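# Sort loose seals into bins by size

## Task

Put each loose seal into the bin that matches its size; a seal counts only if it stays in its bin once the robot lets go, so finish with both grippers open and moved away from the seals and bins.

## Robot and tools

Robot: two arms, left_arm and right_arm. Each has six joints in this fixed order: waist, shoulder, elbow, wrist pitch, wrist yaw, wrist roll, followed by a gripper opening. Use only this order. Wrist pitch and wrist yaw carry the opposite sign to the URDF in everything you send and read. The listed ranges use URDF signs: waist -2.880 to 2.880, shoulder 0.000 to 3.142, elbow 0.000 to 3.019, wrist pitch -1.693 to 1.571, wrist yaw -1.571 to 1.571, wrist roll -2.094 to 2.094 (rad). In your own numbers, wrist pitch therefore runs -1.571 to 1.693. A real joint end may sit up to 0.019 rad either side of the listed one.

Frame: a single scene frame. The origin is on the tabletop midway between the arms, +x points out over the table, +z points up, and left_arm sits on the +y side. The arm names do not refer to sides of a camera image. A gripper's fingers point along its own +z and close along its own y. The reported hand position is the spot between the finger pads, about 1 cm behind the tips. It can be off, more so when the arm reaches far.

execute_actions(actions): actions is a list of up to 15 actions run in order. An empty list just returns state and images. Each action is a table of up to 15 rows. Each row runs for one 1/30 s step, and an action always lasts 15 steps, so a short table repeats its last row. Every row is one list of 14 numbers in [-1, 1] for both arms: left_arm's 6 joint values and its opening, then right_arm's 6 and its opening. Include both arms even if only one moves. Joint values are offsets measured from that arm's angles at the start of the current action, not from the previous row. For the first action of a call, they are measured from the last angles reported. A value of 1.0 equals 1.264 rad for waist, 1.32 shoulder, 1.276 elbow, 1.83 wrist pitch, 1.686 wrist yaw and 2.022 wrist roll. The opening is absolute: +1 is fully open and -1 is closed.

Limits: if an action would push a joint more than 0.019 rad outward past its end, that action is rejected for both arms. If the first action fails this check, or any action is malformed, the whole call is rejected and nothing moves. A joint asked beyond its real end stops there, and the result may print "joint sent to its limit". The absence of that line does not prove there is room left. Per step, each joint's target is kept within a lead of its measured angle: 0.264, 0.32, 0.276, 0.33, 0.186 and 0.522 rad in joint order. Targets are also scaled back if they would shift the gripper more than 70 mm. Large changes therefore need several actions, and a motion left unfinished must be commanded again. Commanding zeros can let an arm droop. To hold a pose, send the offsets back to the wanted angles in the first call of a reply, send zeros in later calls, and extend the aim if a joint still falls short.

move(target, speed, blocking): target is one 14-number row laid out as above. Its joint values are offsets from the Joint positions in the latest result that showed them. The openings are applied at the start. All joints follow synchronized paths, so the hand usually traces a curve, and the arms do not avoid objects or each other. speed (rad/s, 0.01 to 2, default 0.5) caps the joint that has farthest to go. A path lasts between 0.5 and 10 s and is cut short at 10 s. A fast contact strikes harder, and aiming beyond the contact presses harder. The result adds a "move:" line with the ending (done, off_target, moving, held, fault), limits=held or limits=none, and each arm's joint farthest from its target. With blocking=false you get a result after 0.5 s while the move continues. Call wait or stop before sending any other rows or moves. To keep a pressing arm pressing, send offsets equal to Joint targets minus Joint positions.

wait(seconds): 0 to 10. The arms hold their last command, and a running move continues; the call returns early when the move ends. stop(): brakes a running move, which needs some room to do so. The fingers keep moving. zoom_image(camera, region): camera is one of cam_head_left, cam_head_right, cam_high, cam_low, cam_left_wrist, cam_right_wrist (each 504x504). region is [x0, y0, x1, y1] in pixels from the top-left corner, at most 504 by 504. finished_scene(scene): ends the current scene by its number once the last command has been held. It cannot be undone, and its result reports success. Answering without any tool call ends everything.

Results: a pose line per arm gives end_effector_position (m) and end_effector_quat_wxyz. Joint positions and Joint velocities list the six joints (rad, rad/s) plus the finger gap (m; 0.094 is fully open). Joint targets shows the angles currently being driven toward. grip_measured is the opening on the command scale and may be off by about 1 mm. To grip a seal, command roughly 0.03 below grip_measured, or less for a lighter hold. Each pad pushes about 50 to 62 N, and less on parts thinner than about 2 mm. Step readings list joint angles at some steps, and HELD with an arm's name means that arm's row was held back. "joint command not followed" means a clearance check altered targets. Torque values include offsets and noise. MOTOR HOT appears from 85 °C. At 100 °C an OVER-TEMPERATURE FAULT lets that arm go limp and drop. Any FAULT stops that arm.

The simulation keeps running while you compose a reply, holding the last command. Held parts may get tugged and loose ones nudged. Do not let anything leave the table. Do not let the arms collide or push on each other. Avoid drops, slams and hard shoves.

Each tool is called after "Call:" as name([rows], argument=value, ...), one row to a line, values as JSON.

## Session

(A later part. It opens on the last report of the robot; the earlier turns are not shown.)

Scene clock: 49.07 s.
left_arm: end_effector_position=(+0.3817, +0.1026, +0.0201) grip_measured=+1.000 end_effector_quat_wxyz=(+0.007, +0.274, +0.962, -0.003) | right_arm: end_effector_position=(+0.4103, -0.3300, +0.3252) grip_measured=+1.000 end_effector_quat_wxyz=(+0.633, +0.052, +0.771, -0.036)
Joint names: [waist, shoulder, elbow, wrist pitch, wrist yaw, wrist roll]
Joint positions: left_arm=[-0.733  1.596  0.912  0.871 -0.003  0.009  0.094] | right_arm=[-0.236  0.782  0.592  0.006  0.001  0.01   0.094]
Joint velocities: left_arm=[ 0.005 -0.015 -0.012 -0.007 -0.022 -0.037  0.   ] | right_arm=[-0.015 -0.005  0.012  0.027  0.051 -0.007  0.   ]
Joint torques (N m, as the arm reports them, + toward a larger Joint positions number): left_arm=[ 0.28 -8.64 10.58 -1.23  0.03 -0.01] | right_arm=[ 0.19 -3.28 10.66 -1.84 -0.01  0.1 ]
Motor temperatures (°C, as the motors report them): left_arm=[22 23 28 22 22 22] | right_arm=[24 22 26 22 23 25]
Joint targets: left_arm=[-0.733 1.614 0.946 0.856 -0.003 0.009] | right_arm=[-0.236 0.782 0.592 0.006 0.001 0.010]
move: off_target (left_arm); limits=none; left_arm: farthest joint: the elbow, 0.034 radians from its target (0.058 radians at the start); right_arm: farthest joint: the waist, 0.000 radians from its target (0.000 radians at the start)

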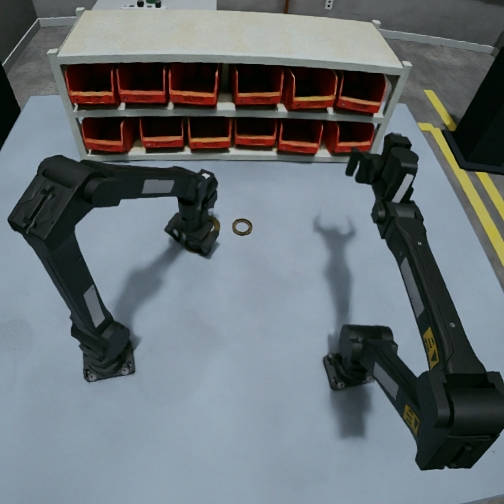

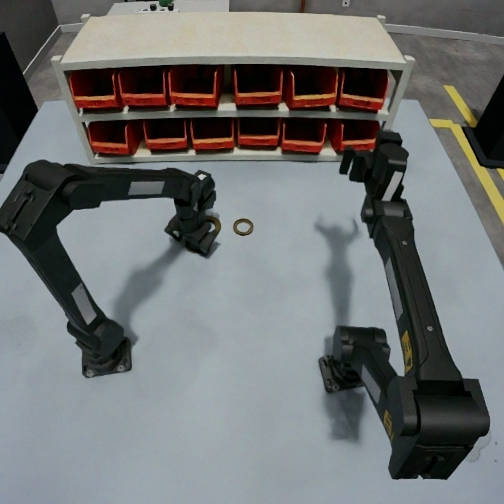

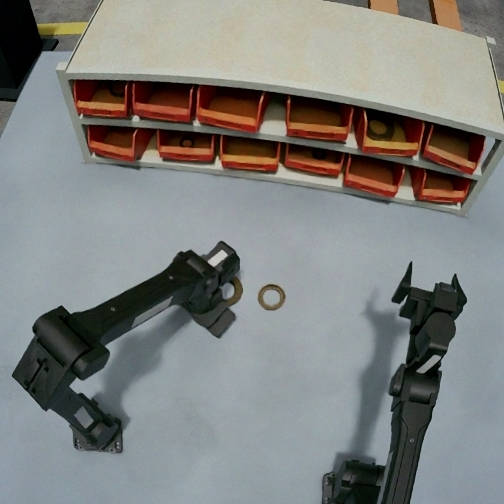

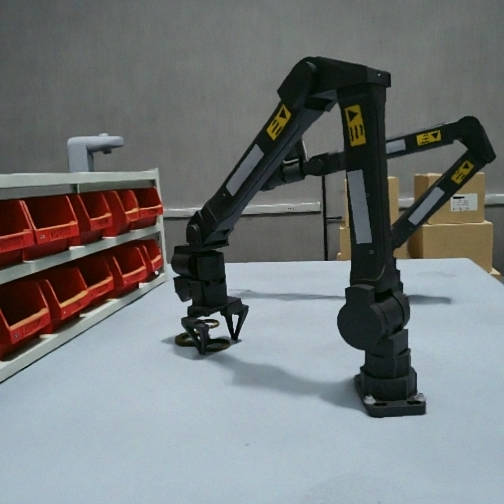

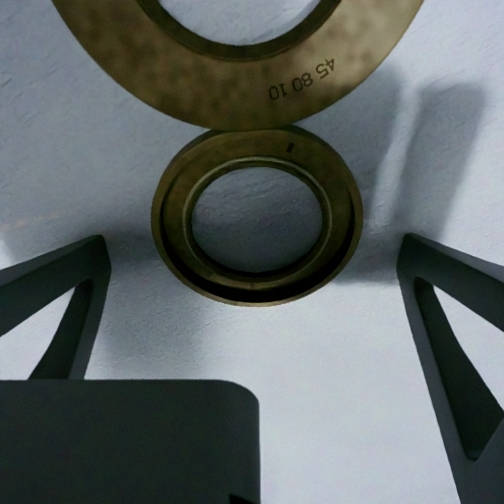

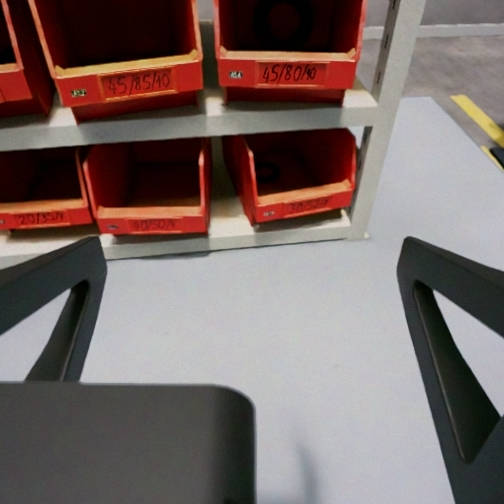

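Call:
move(target=[0,0.038,0.033,-0.022,0,0,0.7,0,0,0,0,0,0,1], speed=0.1)

Call:
move(target=[0,0.01,0.02,0,0,0,0.27,0,0,0,0,0,0,1])

Scene clock: 52.40 s.
left_arm: end_effector_position=(+0.3857, +0.1005, +0.0192) grip_measured=+0.703 end_effector_quat_wxyz=(+0.009, +0.272, +0.962, -0.003) | right_arm: end_effector_position=(+0.4103, -0.3300, +0.3252) grip_measured=+1.000 end_effector_quat_wxyz=(+0.633, +0.052, +0.771, -0.036)
Joint names: [waist, shoulder, elbow, wrist pitch, wrist yaw, wrist roll]
Joint positions: left_arm=[-0.733  1.607  0.922  0.868 -0.     0.007  0.08 ] | right_arm=[-0.236  0.782  0.592  0.006  0.001  0.01   0.094]
Joint velocities: left_arm=[ 0.015  0.005 -0.007  0.017 -0.051 -0.051 -0.   ] | right_arm=[-0.005  0.015  0.007  0.022  0.051 -0.007  0.   ]
Joint torques (N m, as the arm reports them, + toward a larger Joint positions number): left_arm=[ 0.4  -7.35 10.4  -2.27 -0.05  0.01] | right_arm=[ 0.2  -3.19 10.71 -1.88 -0.01  0.1 ]
Motor temperatures (°C, as the motors report them): left_arm=[22 24 28 22 22 22] | right_arm=[24 22 26 22 23 25]
Joint targets: left_arm=[-0.733 1.647 0.954 0.831 -0.003 0.010] | right_arm=[-0.236 0.782 0.592 0.006 0.001 0.010]
move: off_target (left_arm); limits=none; left_arm: farthest joint: the shoulder, 0.039 radians from its target (0.050 radians at the start); right_arm: farthest joint: the waist, 0.000 radians from its target (0.000 radians at the start)

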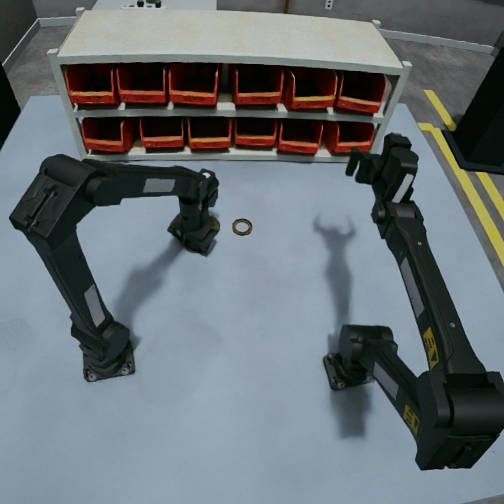

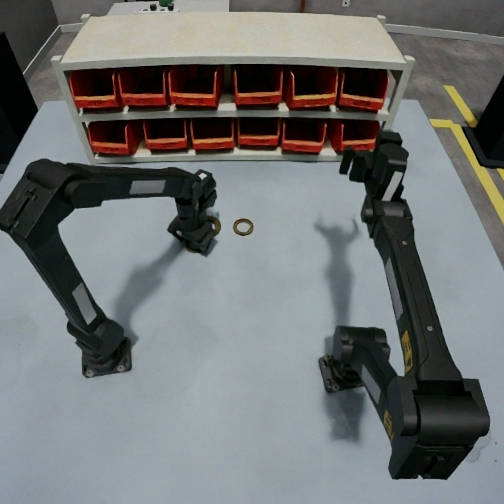

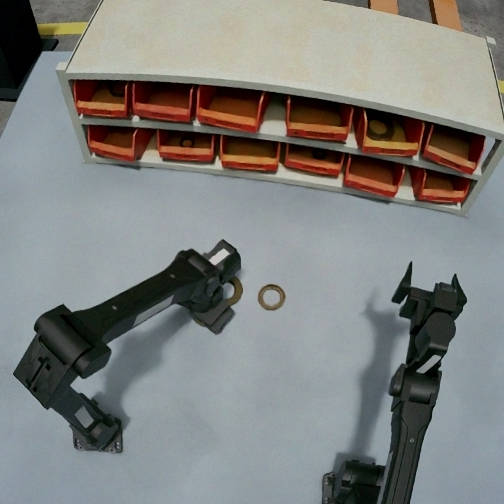

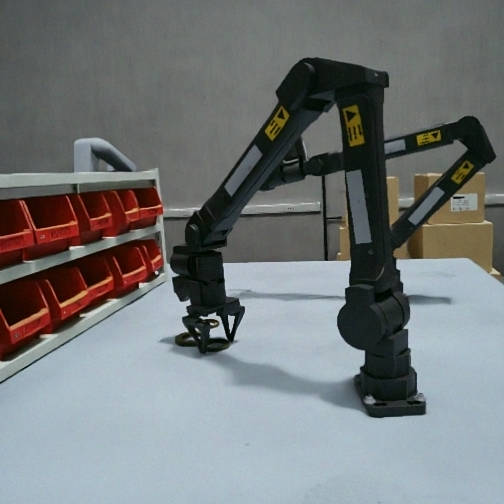

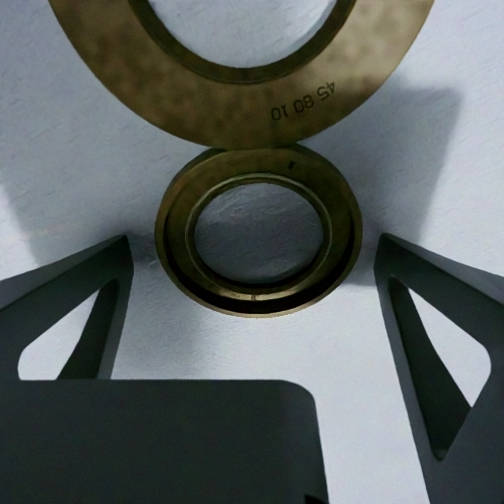

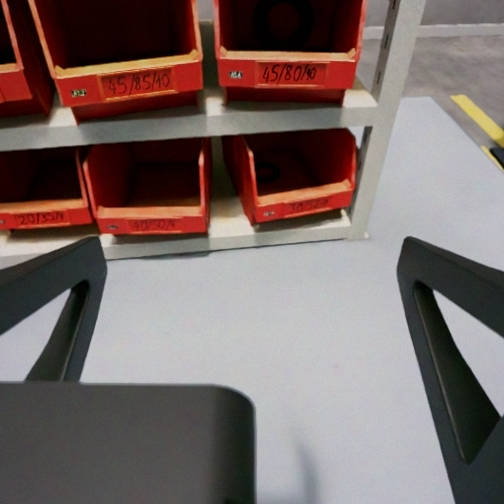

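Scene clock: 53.10 s.
left_arm: end_effector_position=(+0.3860, +0.1009, +0.0192) grip_measured=+0.294 end_effector_quat_wxyz=(+0.009, +0.272, +0.962, -0.001) | right_arm: end_effector_position=(+0.4103, -0.3300, +0.3252) grip_measured=+1.000 end_effector_quat_wxyz=(+0.633, +0.052, +0.771, -0.036)
Joint names: [waist, shoulder, elbow, wrist pitch, wrist yaw, wrist roll]
Joint positions: left_arm=[-0.733  1.607  0.922  0.868  0.002  0.007  0.061] | right_arm=[-0.236  0.782  0.592  0.006  0.001  0.01   0.094]
Joint velocities: left_arm=[ 0.015 -0.005 -0.007 -0.017  0.022  0.022  0.   ] | right_arm=[-0.024  0.024 -0.002  0.012 -0.007  0.022  0.   ]
Joint torques (N m, as the arm reports them, + toward a larger Joint positions number): left_arm=[ 0.29 -9.69  9.75 -0.48 -0.08  0.  ] | right_arm=[ 0.21 -3.33 10.6  -1.86 -0.02  0.1 ]
Motor temperatures (°C, as the motors report them): left_arm=[22 24 28 22 22 22] | right_arm=[24 22 26 22 23 25]
Joint targets: left_arm=[-0.733 1.620 0.948 0.868 -0.000 0.007] | right_arm=[-0.236 0.782 0.592 0.006 0.001 0.010]
move: off_target (left_arm); limits=none; left_arm: farthest joint: the elbow, 0.025 radians from its target (0.025 radians at the start); right_arm: farthest joint: the waist, 0.000 radians from its target (0.000 radians at the start)

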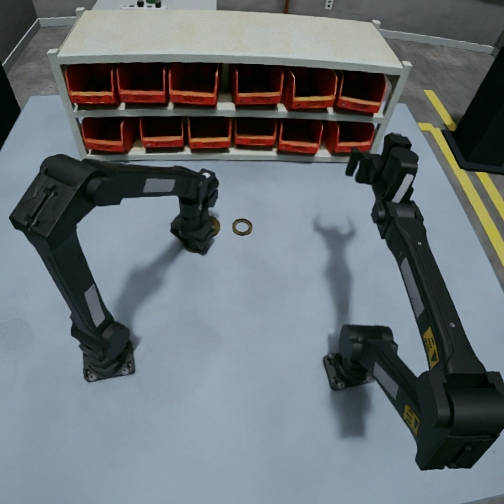

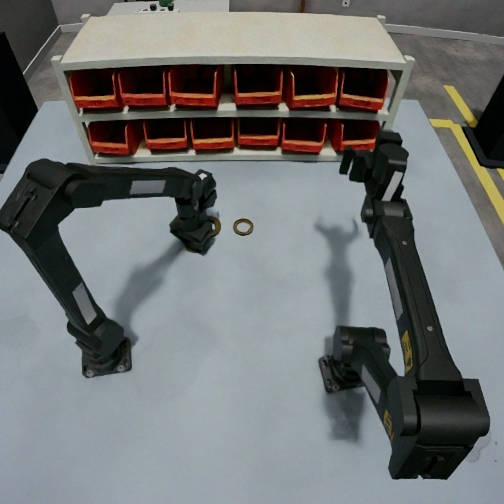

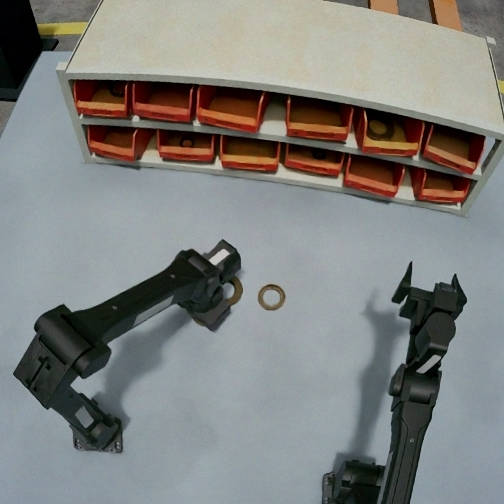

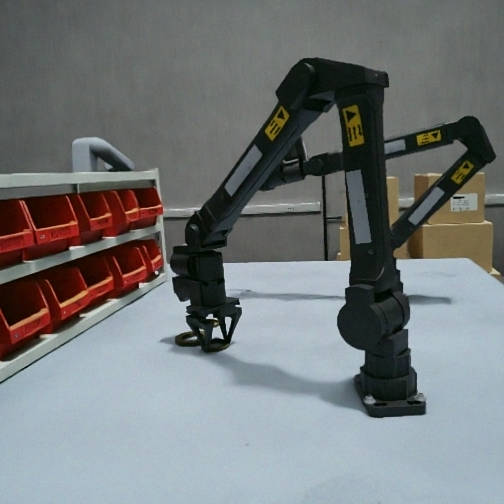

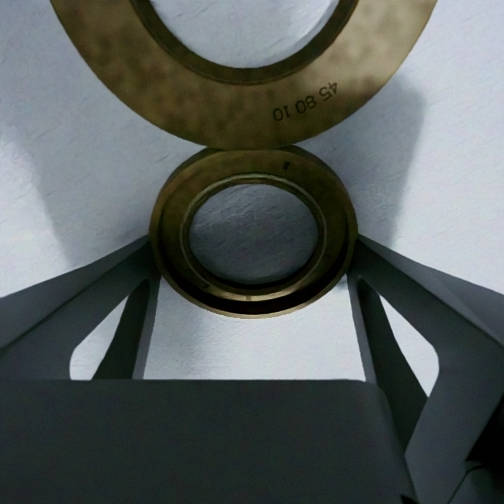

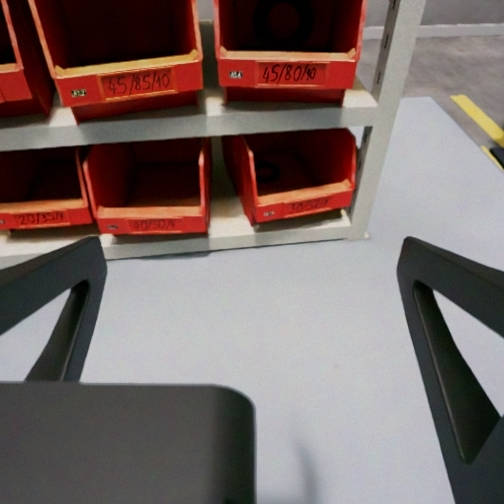

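Call:
move(target=[0,-0.15,0.02,0.1,0,0,0.255,0,0,0,0,0,0,1], speed=0.3)

Call:
move(target=[0.3,-0.105,-0.07,-0.67,0,0,0.255,0.2,0.6,0.55,0.55,0,0,1])

Scene clock: 57.67 s.
left_arm: end_effector_position=(+0.3628, +0.1150, +0.0869) grip_measured=+0.294 end_effector_quat_wxyz=(+0.018, +0.272, +0.962, -0.004) | right_arm: end_effector_position=(+0.4103, -0.3300, +0.3252) grip_measured=+1.000 end_effector_quat_wxyz=(+0.633, +0.052, +0.771, -0.036)
Joint names: [waist, shoulder, elbow, wrist pitch, wrist yaw, wrist roll]
Joint positions: left_arm=[-0.733  1.421  0.922  1.036  0.002  0.007  0.061] | right_arm=[-0.236  0.782  0.592  0.006  0.001  0.01   0.094]
Joint velocities: left_arm=[-0.015  0.005 -0.012 -0.007  0.022  0.007 -0.002] | right_arm=[-0.005 -0.015  0.002 -0.007 -0.066 -0.022  0.   ]
Joint torques (N m, as the arm reports them, + toward a larger Joint positions number): left_arm=[ 0.34 -9.81 10.84  0.21  0.02  0.  ] | right_arm=[ 0.14 -3.19 10.68 -1.89  0.    0.11]
Motor temperatures (°C, as the motors report them): left_arm=[22 24 28 22 22 22] | right_arm=[24 22 26 22 23 25]
Joint targets: left_arm=[-0.733 1.409 0.948 1.050 0.002 0.007] | right_arm=[-0.236 0.782 0.592 0.006 0.001 0.010]
move: off_target (left_arm); limits=none; left_arm: farthest joint: the elbow, 0.025 radians from its target (0.025 radians at the start); right_arm: farthest joint: the waist, 0.000 radians from its target (0.000 radians at the start)

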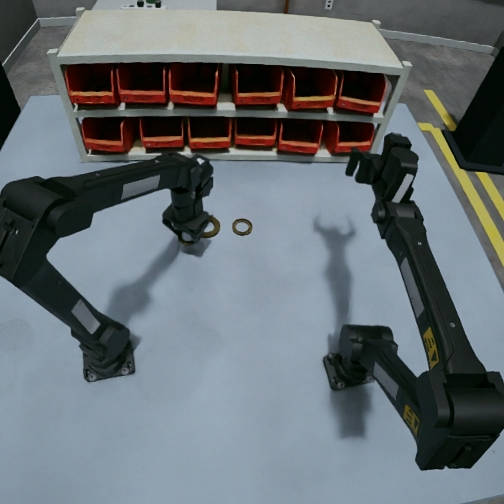

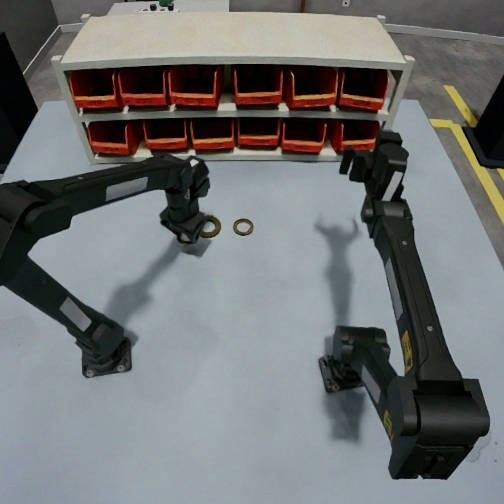

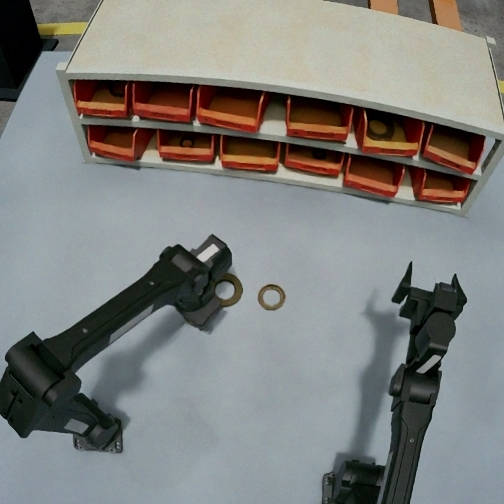

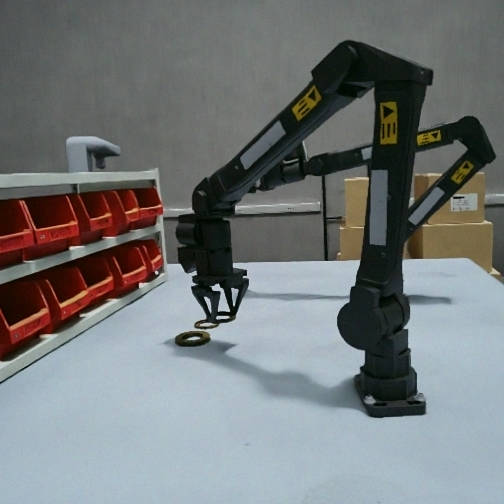

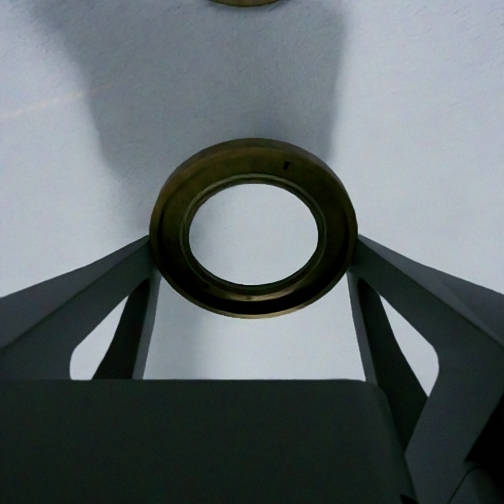

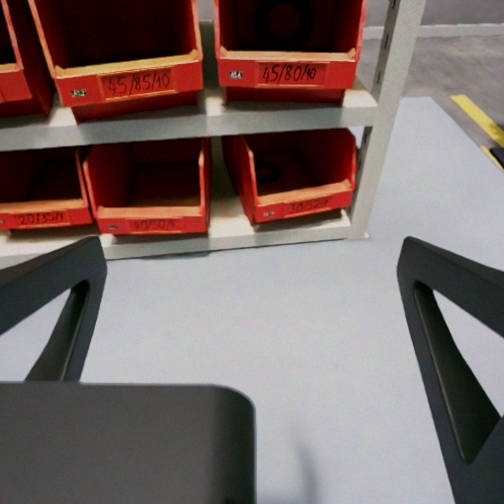

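Scene clock: 60.60 s.
left_arm: end_effector_position=(+0.5928, +0.2121, +0.2648) grip_measured=+0.294 end_effector_quat_wxyz=(+0.588, +0.073, +0.804, -0.049) | right_arm: end_effector_position=(+0.4997, -0.2173, +0.1396) grip_measured=+1.000 end_effector_quat_wxyz=(+0.113, -0.055, +0.992, +0.008)
Joint names: [waist, shoulder, elbow, wrist pitch, wrist yaw, wrist roll]
Joint positions: left_arm=[-0.364  1.301  0.829 -0.163  0.002  0.007  0.061] | right_arm=[0.009 1.577 1.231 0.997 0.001 0.01  0.094]
Joint velocities: left_arm=[-0.005  0.015 -0.032 -0.012 -0.007  0.022 -0.   ] | right_arm=[-0.015 -0.005 -0.007  0.017  0.037  0.007  0.   ]
Joint torques (N m, as the arm reports them, + toward a larger Joint positions number): left_arm=[  1.45 -11.44  10.33  -3.7    0.03   0.  ] | right_arm=[  0.37 -12.63  14.69  -0.09  -0.02   0.11]
Motor temperatures (°C, as the motors report them): left_arm=[22 24 28 22 22 22] | right_arm=[24 23 27 22 23 25]
Joint targets: left_arm=[-0.353 1.282 0.833 -0.190 0.002 0.007] | right_arm=[0.017 1.574 1.293 1.012 0.001 0.010]
move: off_target (left_arm, right_arm); limits=none; left_arm: farthest joint: the wrist pitch, 0.027 radians from its target (1.226 radians at the start); right_arm: farthest joint: the elbow, 0.063 radians from its target (0.702 radians at the start)

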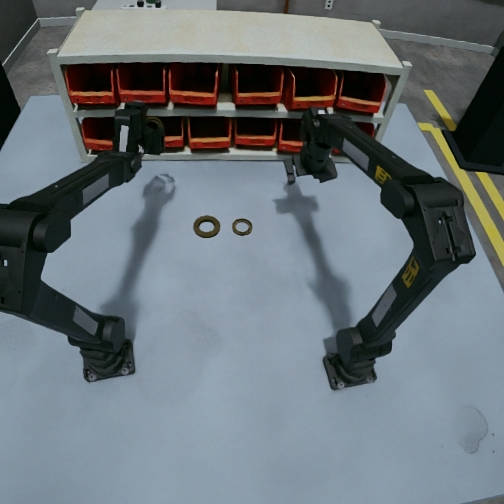

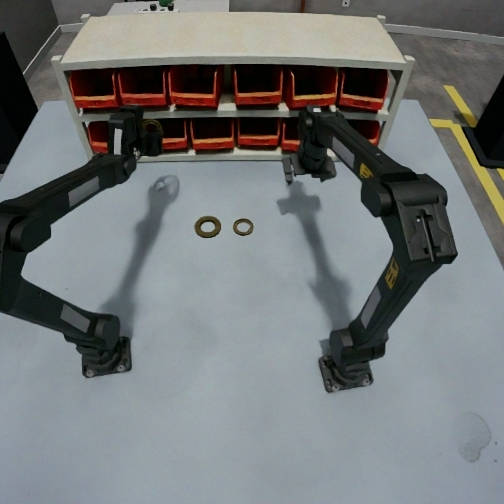

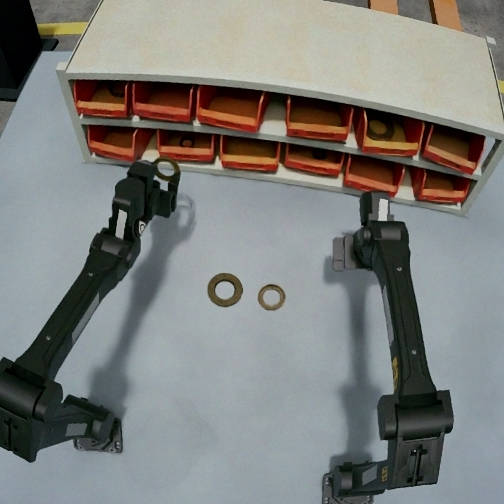

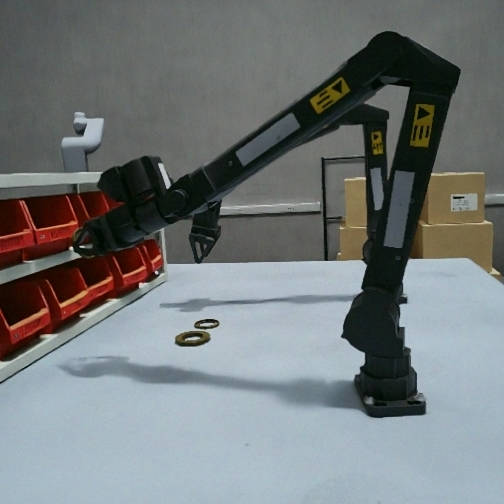

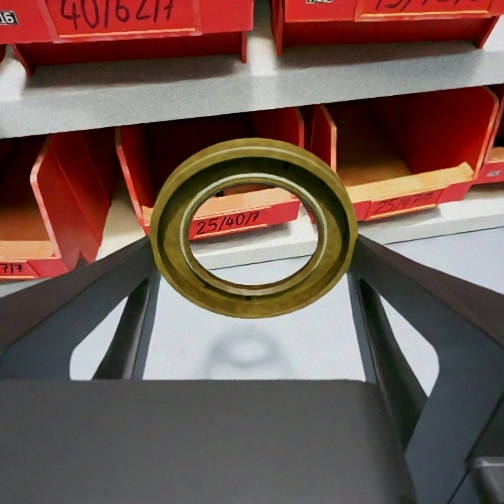

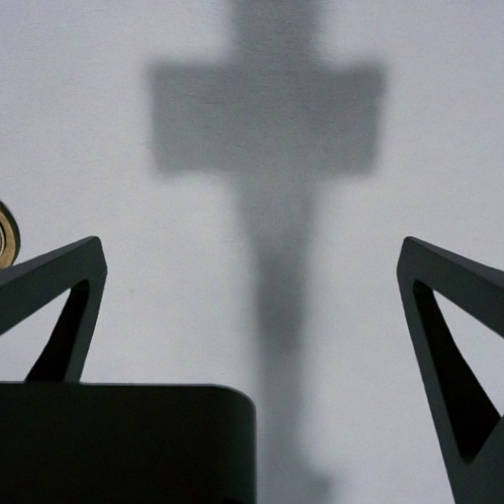

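Call:
move(target=[0.075,0.05,0.13,-0.04,0,0,0.255,0.415,0.25,0.19,0.05,0,0,1], speed=0.3)

Scene clock: 66.33 s.
left_arm: end_effector_position=(+0.6356, +0.2535, +0.3190) grip_measured=+0.294 end_effector_quat_wxyz=(+0.636, +0.039, +0.770, -0.027) | right_arm: end_effector_position=(+0.4339, +0.0547, +0.0396) grip_measured=+1.000 end_effector_quat_wxyz=(+0.003, -0.315, +0.949, +0.002)
Joint names: [waist, shoulder, elbow, wrist pitch, wrist yaw, wrist roll]
Joint positions: left_arm=[-0.283  1.348  0.947 -0.209  0.002  0.007  0.061] | right_arm=[0.539 1.908 1.417 1.073 0.001 0.01  0.094]
Joint velocities: left_arm=[-0.015  0.005  0.022  0.022 -0.022  0.022 -0.001] | right_arm=[-0.005  0.005 -0.002 -0.007 -0.051  0.051  0.   ]
Joint torques (N m, as the arm reports them, + toward a larger Joint positions number): left_arm=[ 0.98 -8.32 14.58 -3.68  0.04 -0.01] | right_arm=[ -0.16 -15.61  13.16   0.26  -0.02   0.1 ]
Motor temperatures (°C, as the motors report them): left_arm=[22 24 28 22 22 22] | right_arm=[24 23 28 22 23 25]
Joint targets: left_arm=[-0.269 1.367 0.995 -0.236 0.002 0.007] | right_arm=[0.534 1.907 1.474 1.088 0.001 0.010]
move: off_target (left_arm, right_arm); limits=none; left_arm: farthest joint: the elbow, 0.047 radians from its target (0.166 radians at the start); right_arm: farthest joint: the elbow, 0.056 radians from its target (0.242 radians at the start)

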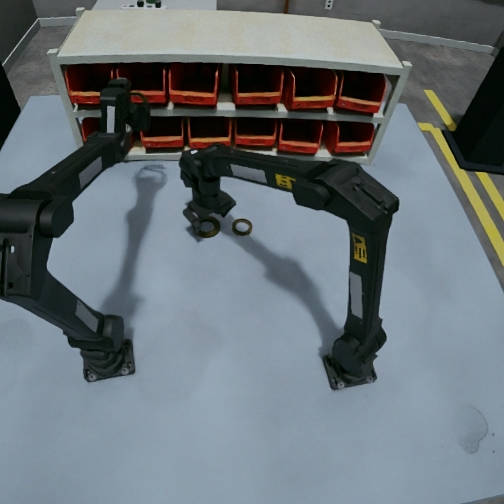

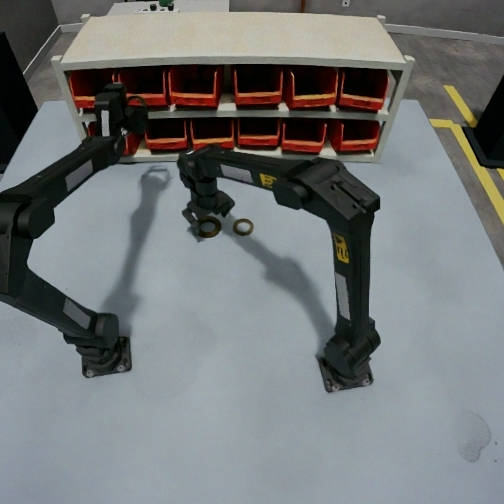

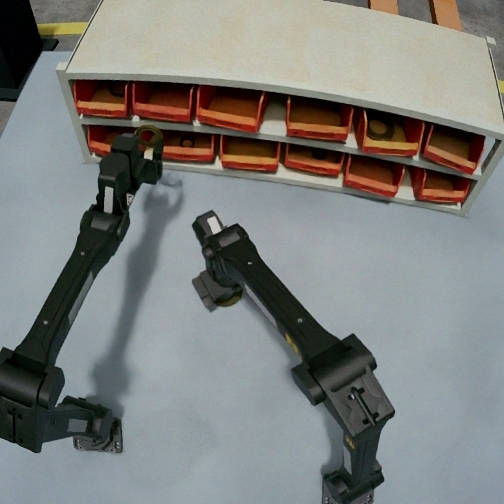

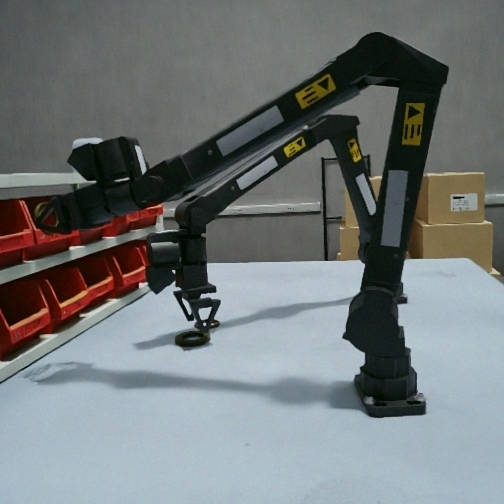

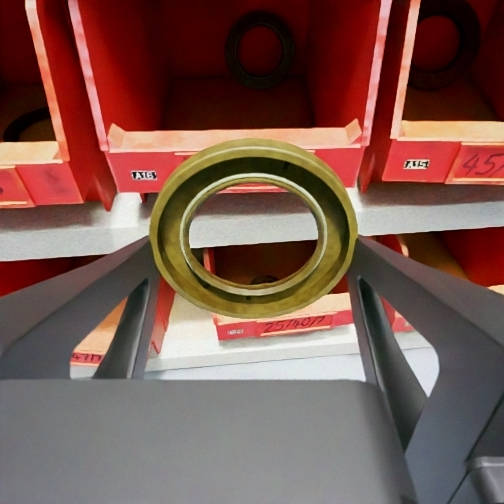

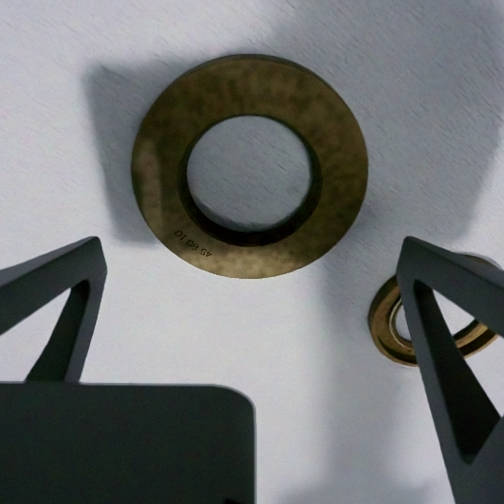

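Call:
move(target=[0.01,0.145,0.185,-0.01,0,0,0.255,0,0.04,0.0,-0.04,0,0,1], speed=0.15)

Scene clock: 72.63 s.
left_arm: end_effector_position=(+0.7045, +0.2470, +0.3256) grip_measured=+0.294 end_effector_quat_wxyz=(+0.642, +0.038, +0.765, -0.027) | right_arm: end_effector_position=(+0.4406, +0.0597, +0.0143) grip_measured=+1.000 end_effector_quat_wxyz=(+0.006, -0.315, +0.949, +0.003)
Joint names: [waist, shoulder, elbow, wrist pitch, wrist yaw, wrist roll]
Joint positions: left_arm=[-0.283  1.52   1.136 -0.209  0.002  0.007  0.061] | right_arm=[0.539 1.955 1.417 1.019 0.001 0.01  0.094]
Joint velocities: left_arm=[-0.015 -0.024  0.002  0.007 -0.007 -0.066 -0.   ] | right_arm=[-0.005 -0.005 -0.002  0.012  0.037 -0.037  0.   ]
Joint torques (N m, as the arm reports them, + toward a larger Joint positions number): left_arm=[  1.22 -11.28  14.71  -3.28   0.04   0.  ] | right_arm=[  0.31 -16.1    7.96  -1.08   0.     0.11]
Motor temperatures (°C, as the motors report them): left_arm=[22 24 30 22 22 22] | right_arm=[24 23 28 22 23 25]
Joint targets: left_arm=[-0.270 1.539 1.184 -0.228 0.002 0.007] | right_arm=[0.539 1.960 1.417 1.000 0.001 0.010]
move: off_target (left_arm); limits=none; left_arm: farthest joint: the elbow, 0.048 radians from its target (0.236 radians at the start); right_arm: farthest joint: the wrist pitch, 0.019 radians from its target (0.073 radians at the start)

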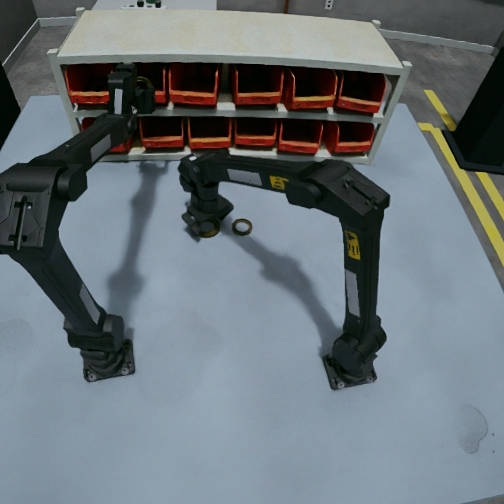

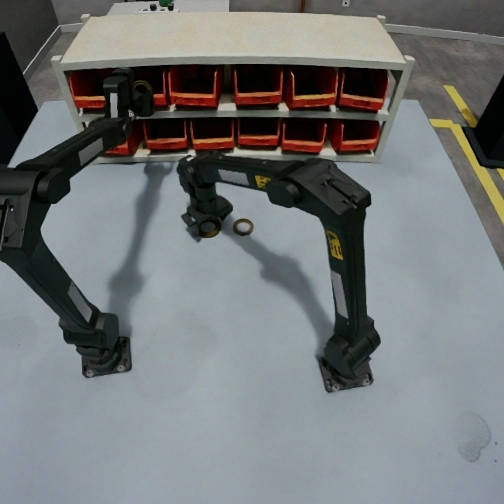

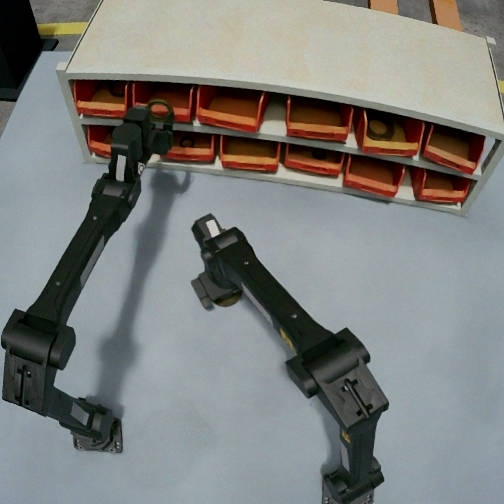

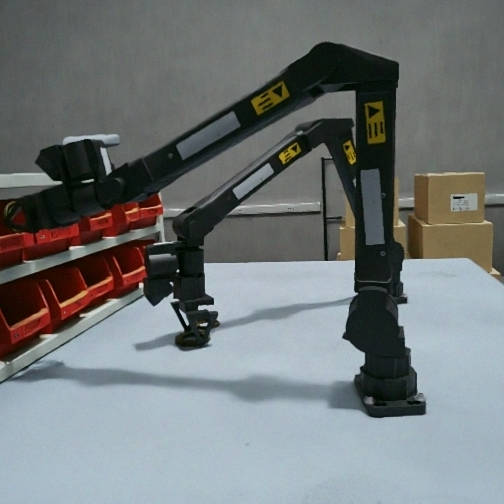

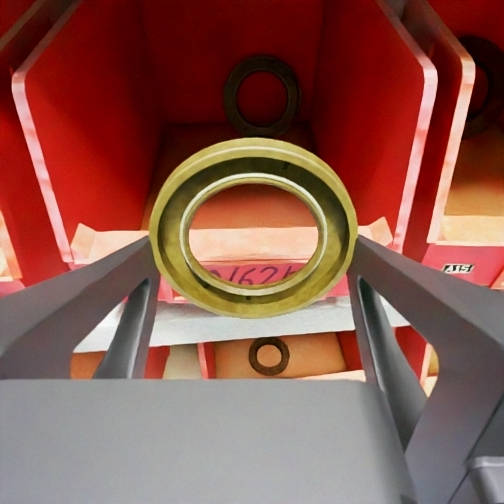

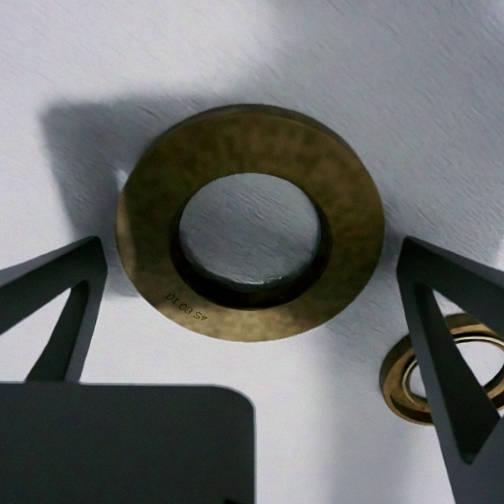

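Call:
move(target=[0.025,0.105,0.155,-0.01,0,0,0.255,0,0.022,0.015,-0.01,0,0,1], speed=0.1)

Call:
move(target=[0,0,0.035,-0.01,0,0,0.255,0,0,0.015,0,0,0,0.65])

Scene clock: 77.40 s.
left_arm: end_effector_position=(+0.7551, +0.2542, +0.3360) grip_measured=+0.294 end_effector_quat_wxyz=(+0.654, +0.031, +0.756, -0.022) | right_arm: end_effector_position=(+0.4398, +0.0591, +0.0098) grip_measured=+1.000 end_effector_quat_wxyz=(+0.002, -0.315, +0.949, +0.001)
Joint names: [waist, shoulder, elbow, wrist pitch, wrist yaw, wrist roll]
Joint positions: left_arm=[-0.266  1.638  1.284 -0.209  0.002  0.007  0.061] | right_arm=[0.539 1.964 1.417 1.019 0.001 0.01  0.094]
Joint velocities: left_arm=[-0.005  0.005 -0.007 -0.007 -0.051 -0.051  0.   ] | right_arm=[-0.005 -0.005  0.002  0.007 -0.066 -0.022  0.   ]
Joint torques (N m, as the arm reports them, + toward a larger Joint positions number): left_arm=[  1.37 -13.23  14.85  -3.32   0.03  -0.01] | right_arm=[  0.15 -14.65   9.71  -1.05  -0.01   0.11]
Motor temperatures (°C, as the motors report them): left_arm=[22 24 30 22 22 22] | right_arm=[24 24 27 22 23 25]
Joint targets: left_arm=[-0.251 1.659 1.333 -0.228 0.002 0.007] | right_arm=[0.539 1.985 1.436 1.001 0.001 0.010]
move: off_target (left_arm); limits=none; left_arm: farthest joint: the elbow, 0.050 radians from its target (0.198 radians at the start); right_arm: farthest joint: the shoulder, 0.020 radians from its target (0.029 radians at the start)

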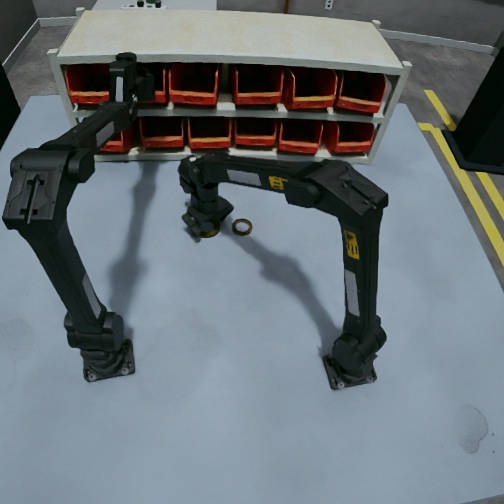

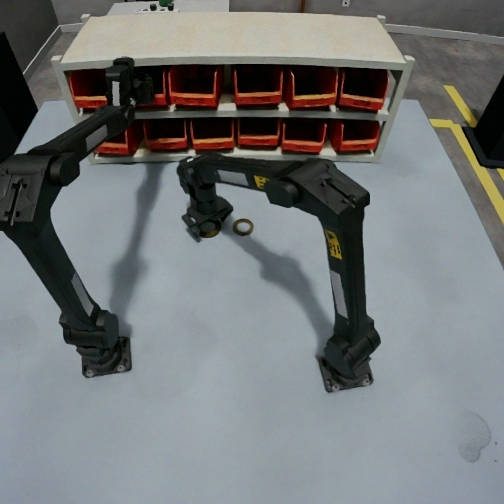

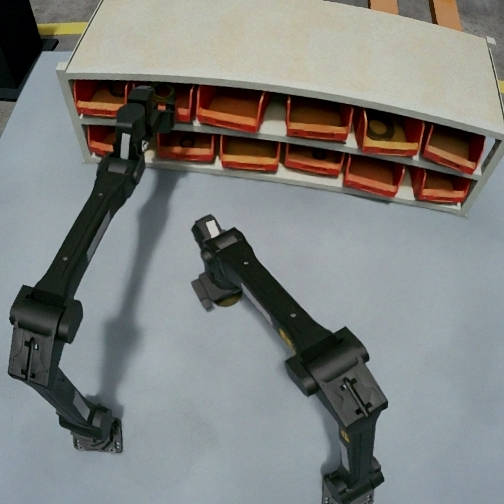

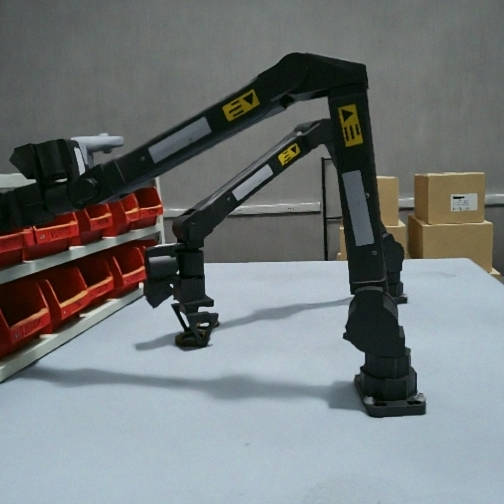

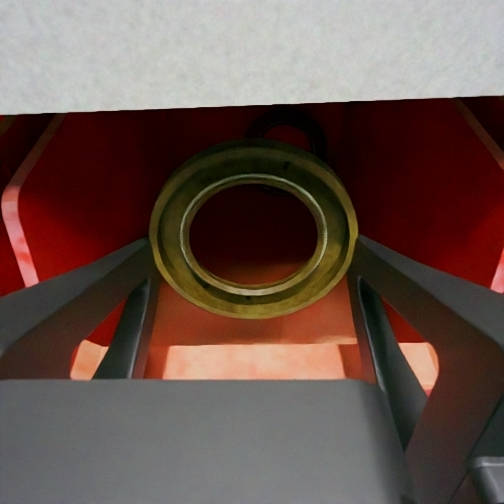

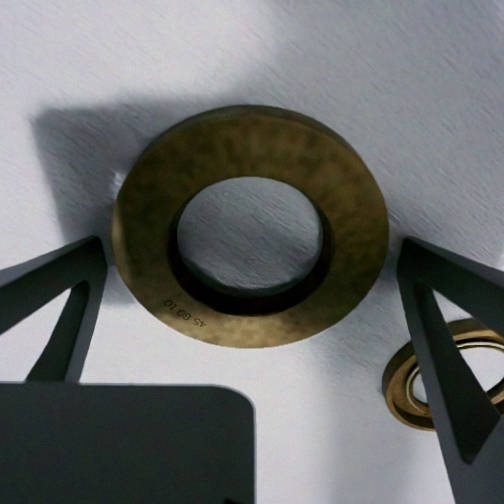

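Scene clock: 78.10 s.
left_arm: end_effector_position=(+0.7549, +0.2542, +0.3351) grip_measured=+0.294 end_effector_quat_wxyz=(+0.653, +0.031, +0.756, -0.022) | right_arm: end_effector_position=(+0.4395, +0.0595, +0.0098) grip_measured=+0.680 end_effector_quat_wxyz=(+0.002, -0.315, +0.949, +0.002)
Joint names: [waist, shoulder, elbow, wrist pitch, wrist yaw, wrist roll]
Joint positions: left_arm=[-0.266  1.638  1.282 -0.209  0.002  0.007  0.061] | right_arm=[0.539 1.964 1.417 1.019 0.004 0.01  0.079]
Joint velocities: left_arm=[-0.015 -0.005 -0.002  0.012  0.051  0.066 -0.   ] | right_arm=[ 0.005 -0.015 -0.007  0.002  0.051 -0.007 -0.001]
Joint torques (N m, as the arm reports them, + toward a larger Joint positions number): left_arm=[  0.33 -14.92  14.72  -3.31   0.04   0.  ] | right_arm=[  0.11 -16.41   9.74  -0.31  -0.11   0.11]
Motor temperatures (°C, as the motors report them): left_arm=[22 24 30 22 22 22] | right_arm=[24 24 27 22 23 25]
Joint targets: left_arm=[-0.266 1.638 1.329 -0.228 0.002 0.007] | right_arm=[0.539 1.964 1.436 1.019 0.001 0.010]
move: off_target (left_arm); limits=none; left_arm: farthest joint: the elbow, 0.046 radians from its target (0.045 radians at the start); right_arm: farthest joint: the elbow, 0.019 radians from its target (0.019 radians at the start)

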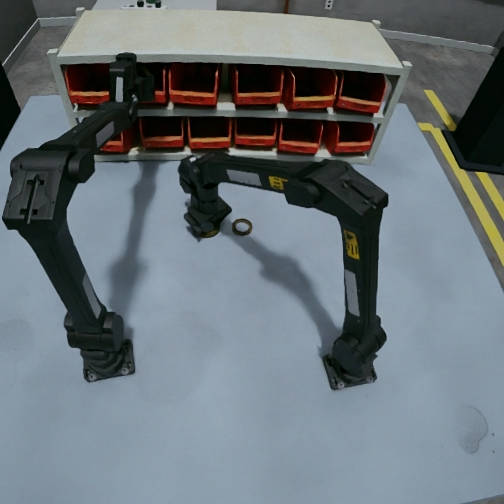

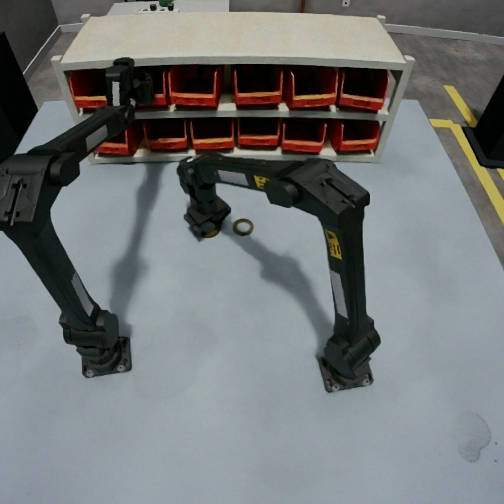

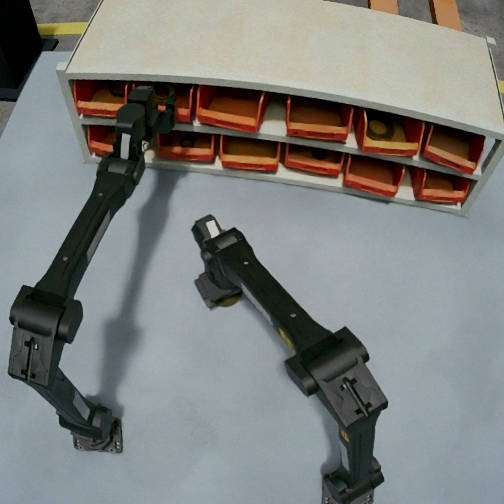

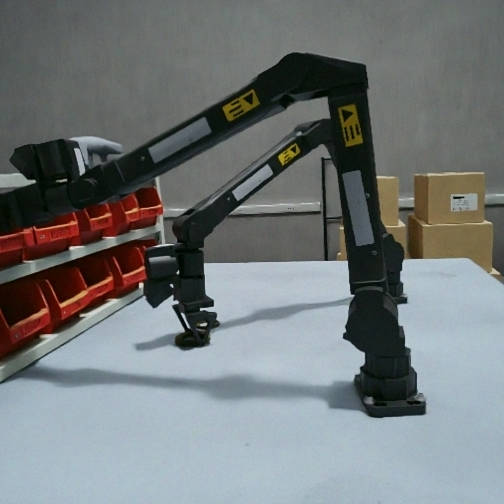

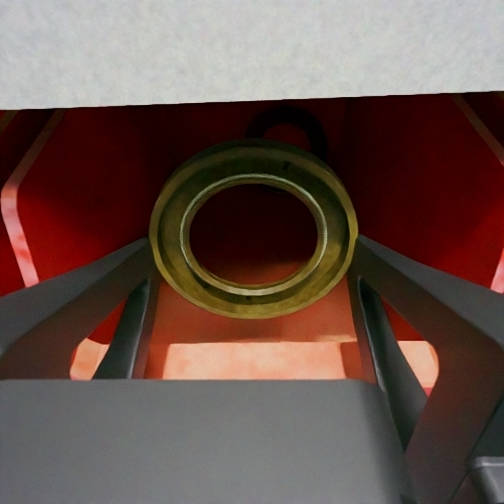

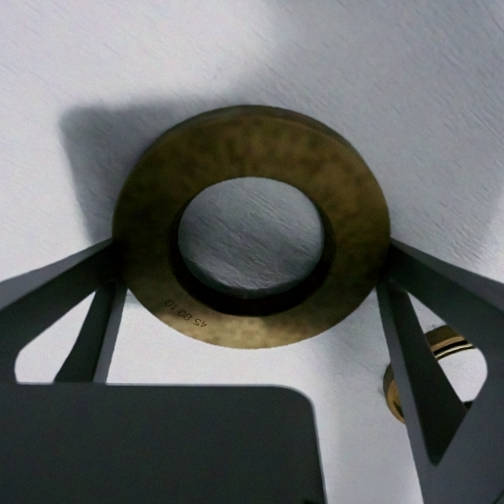

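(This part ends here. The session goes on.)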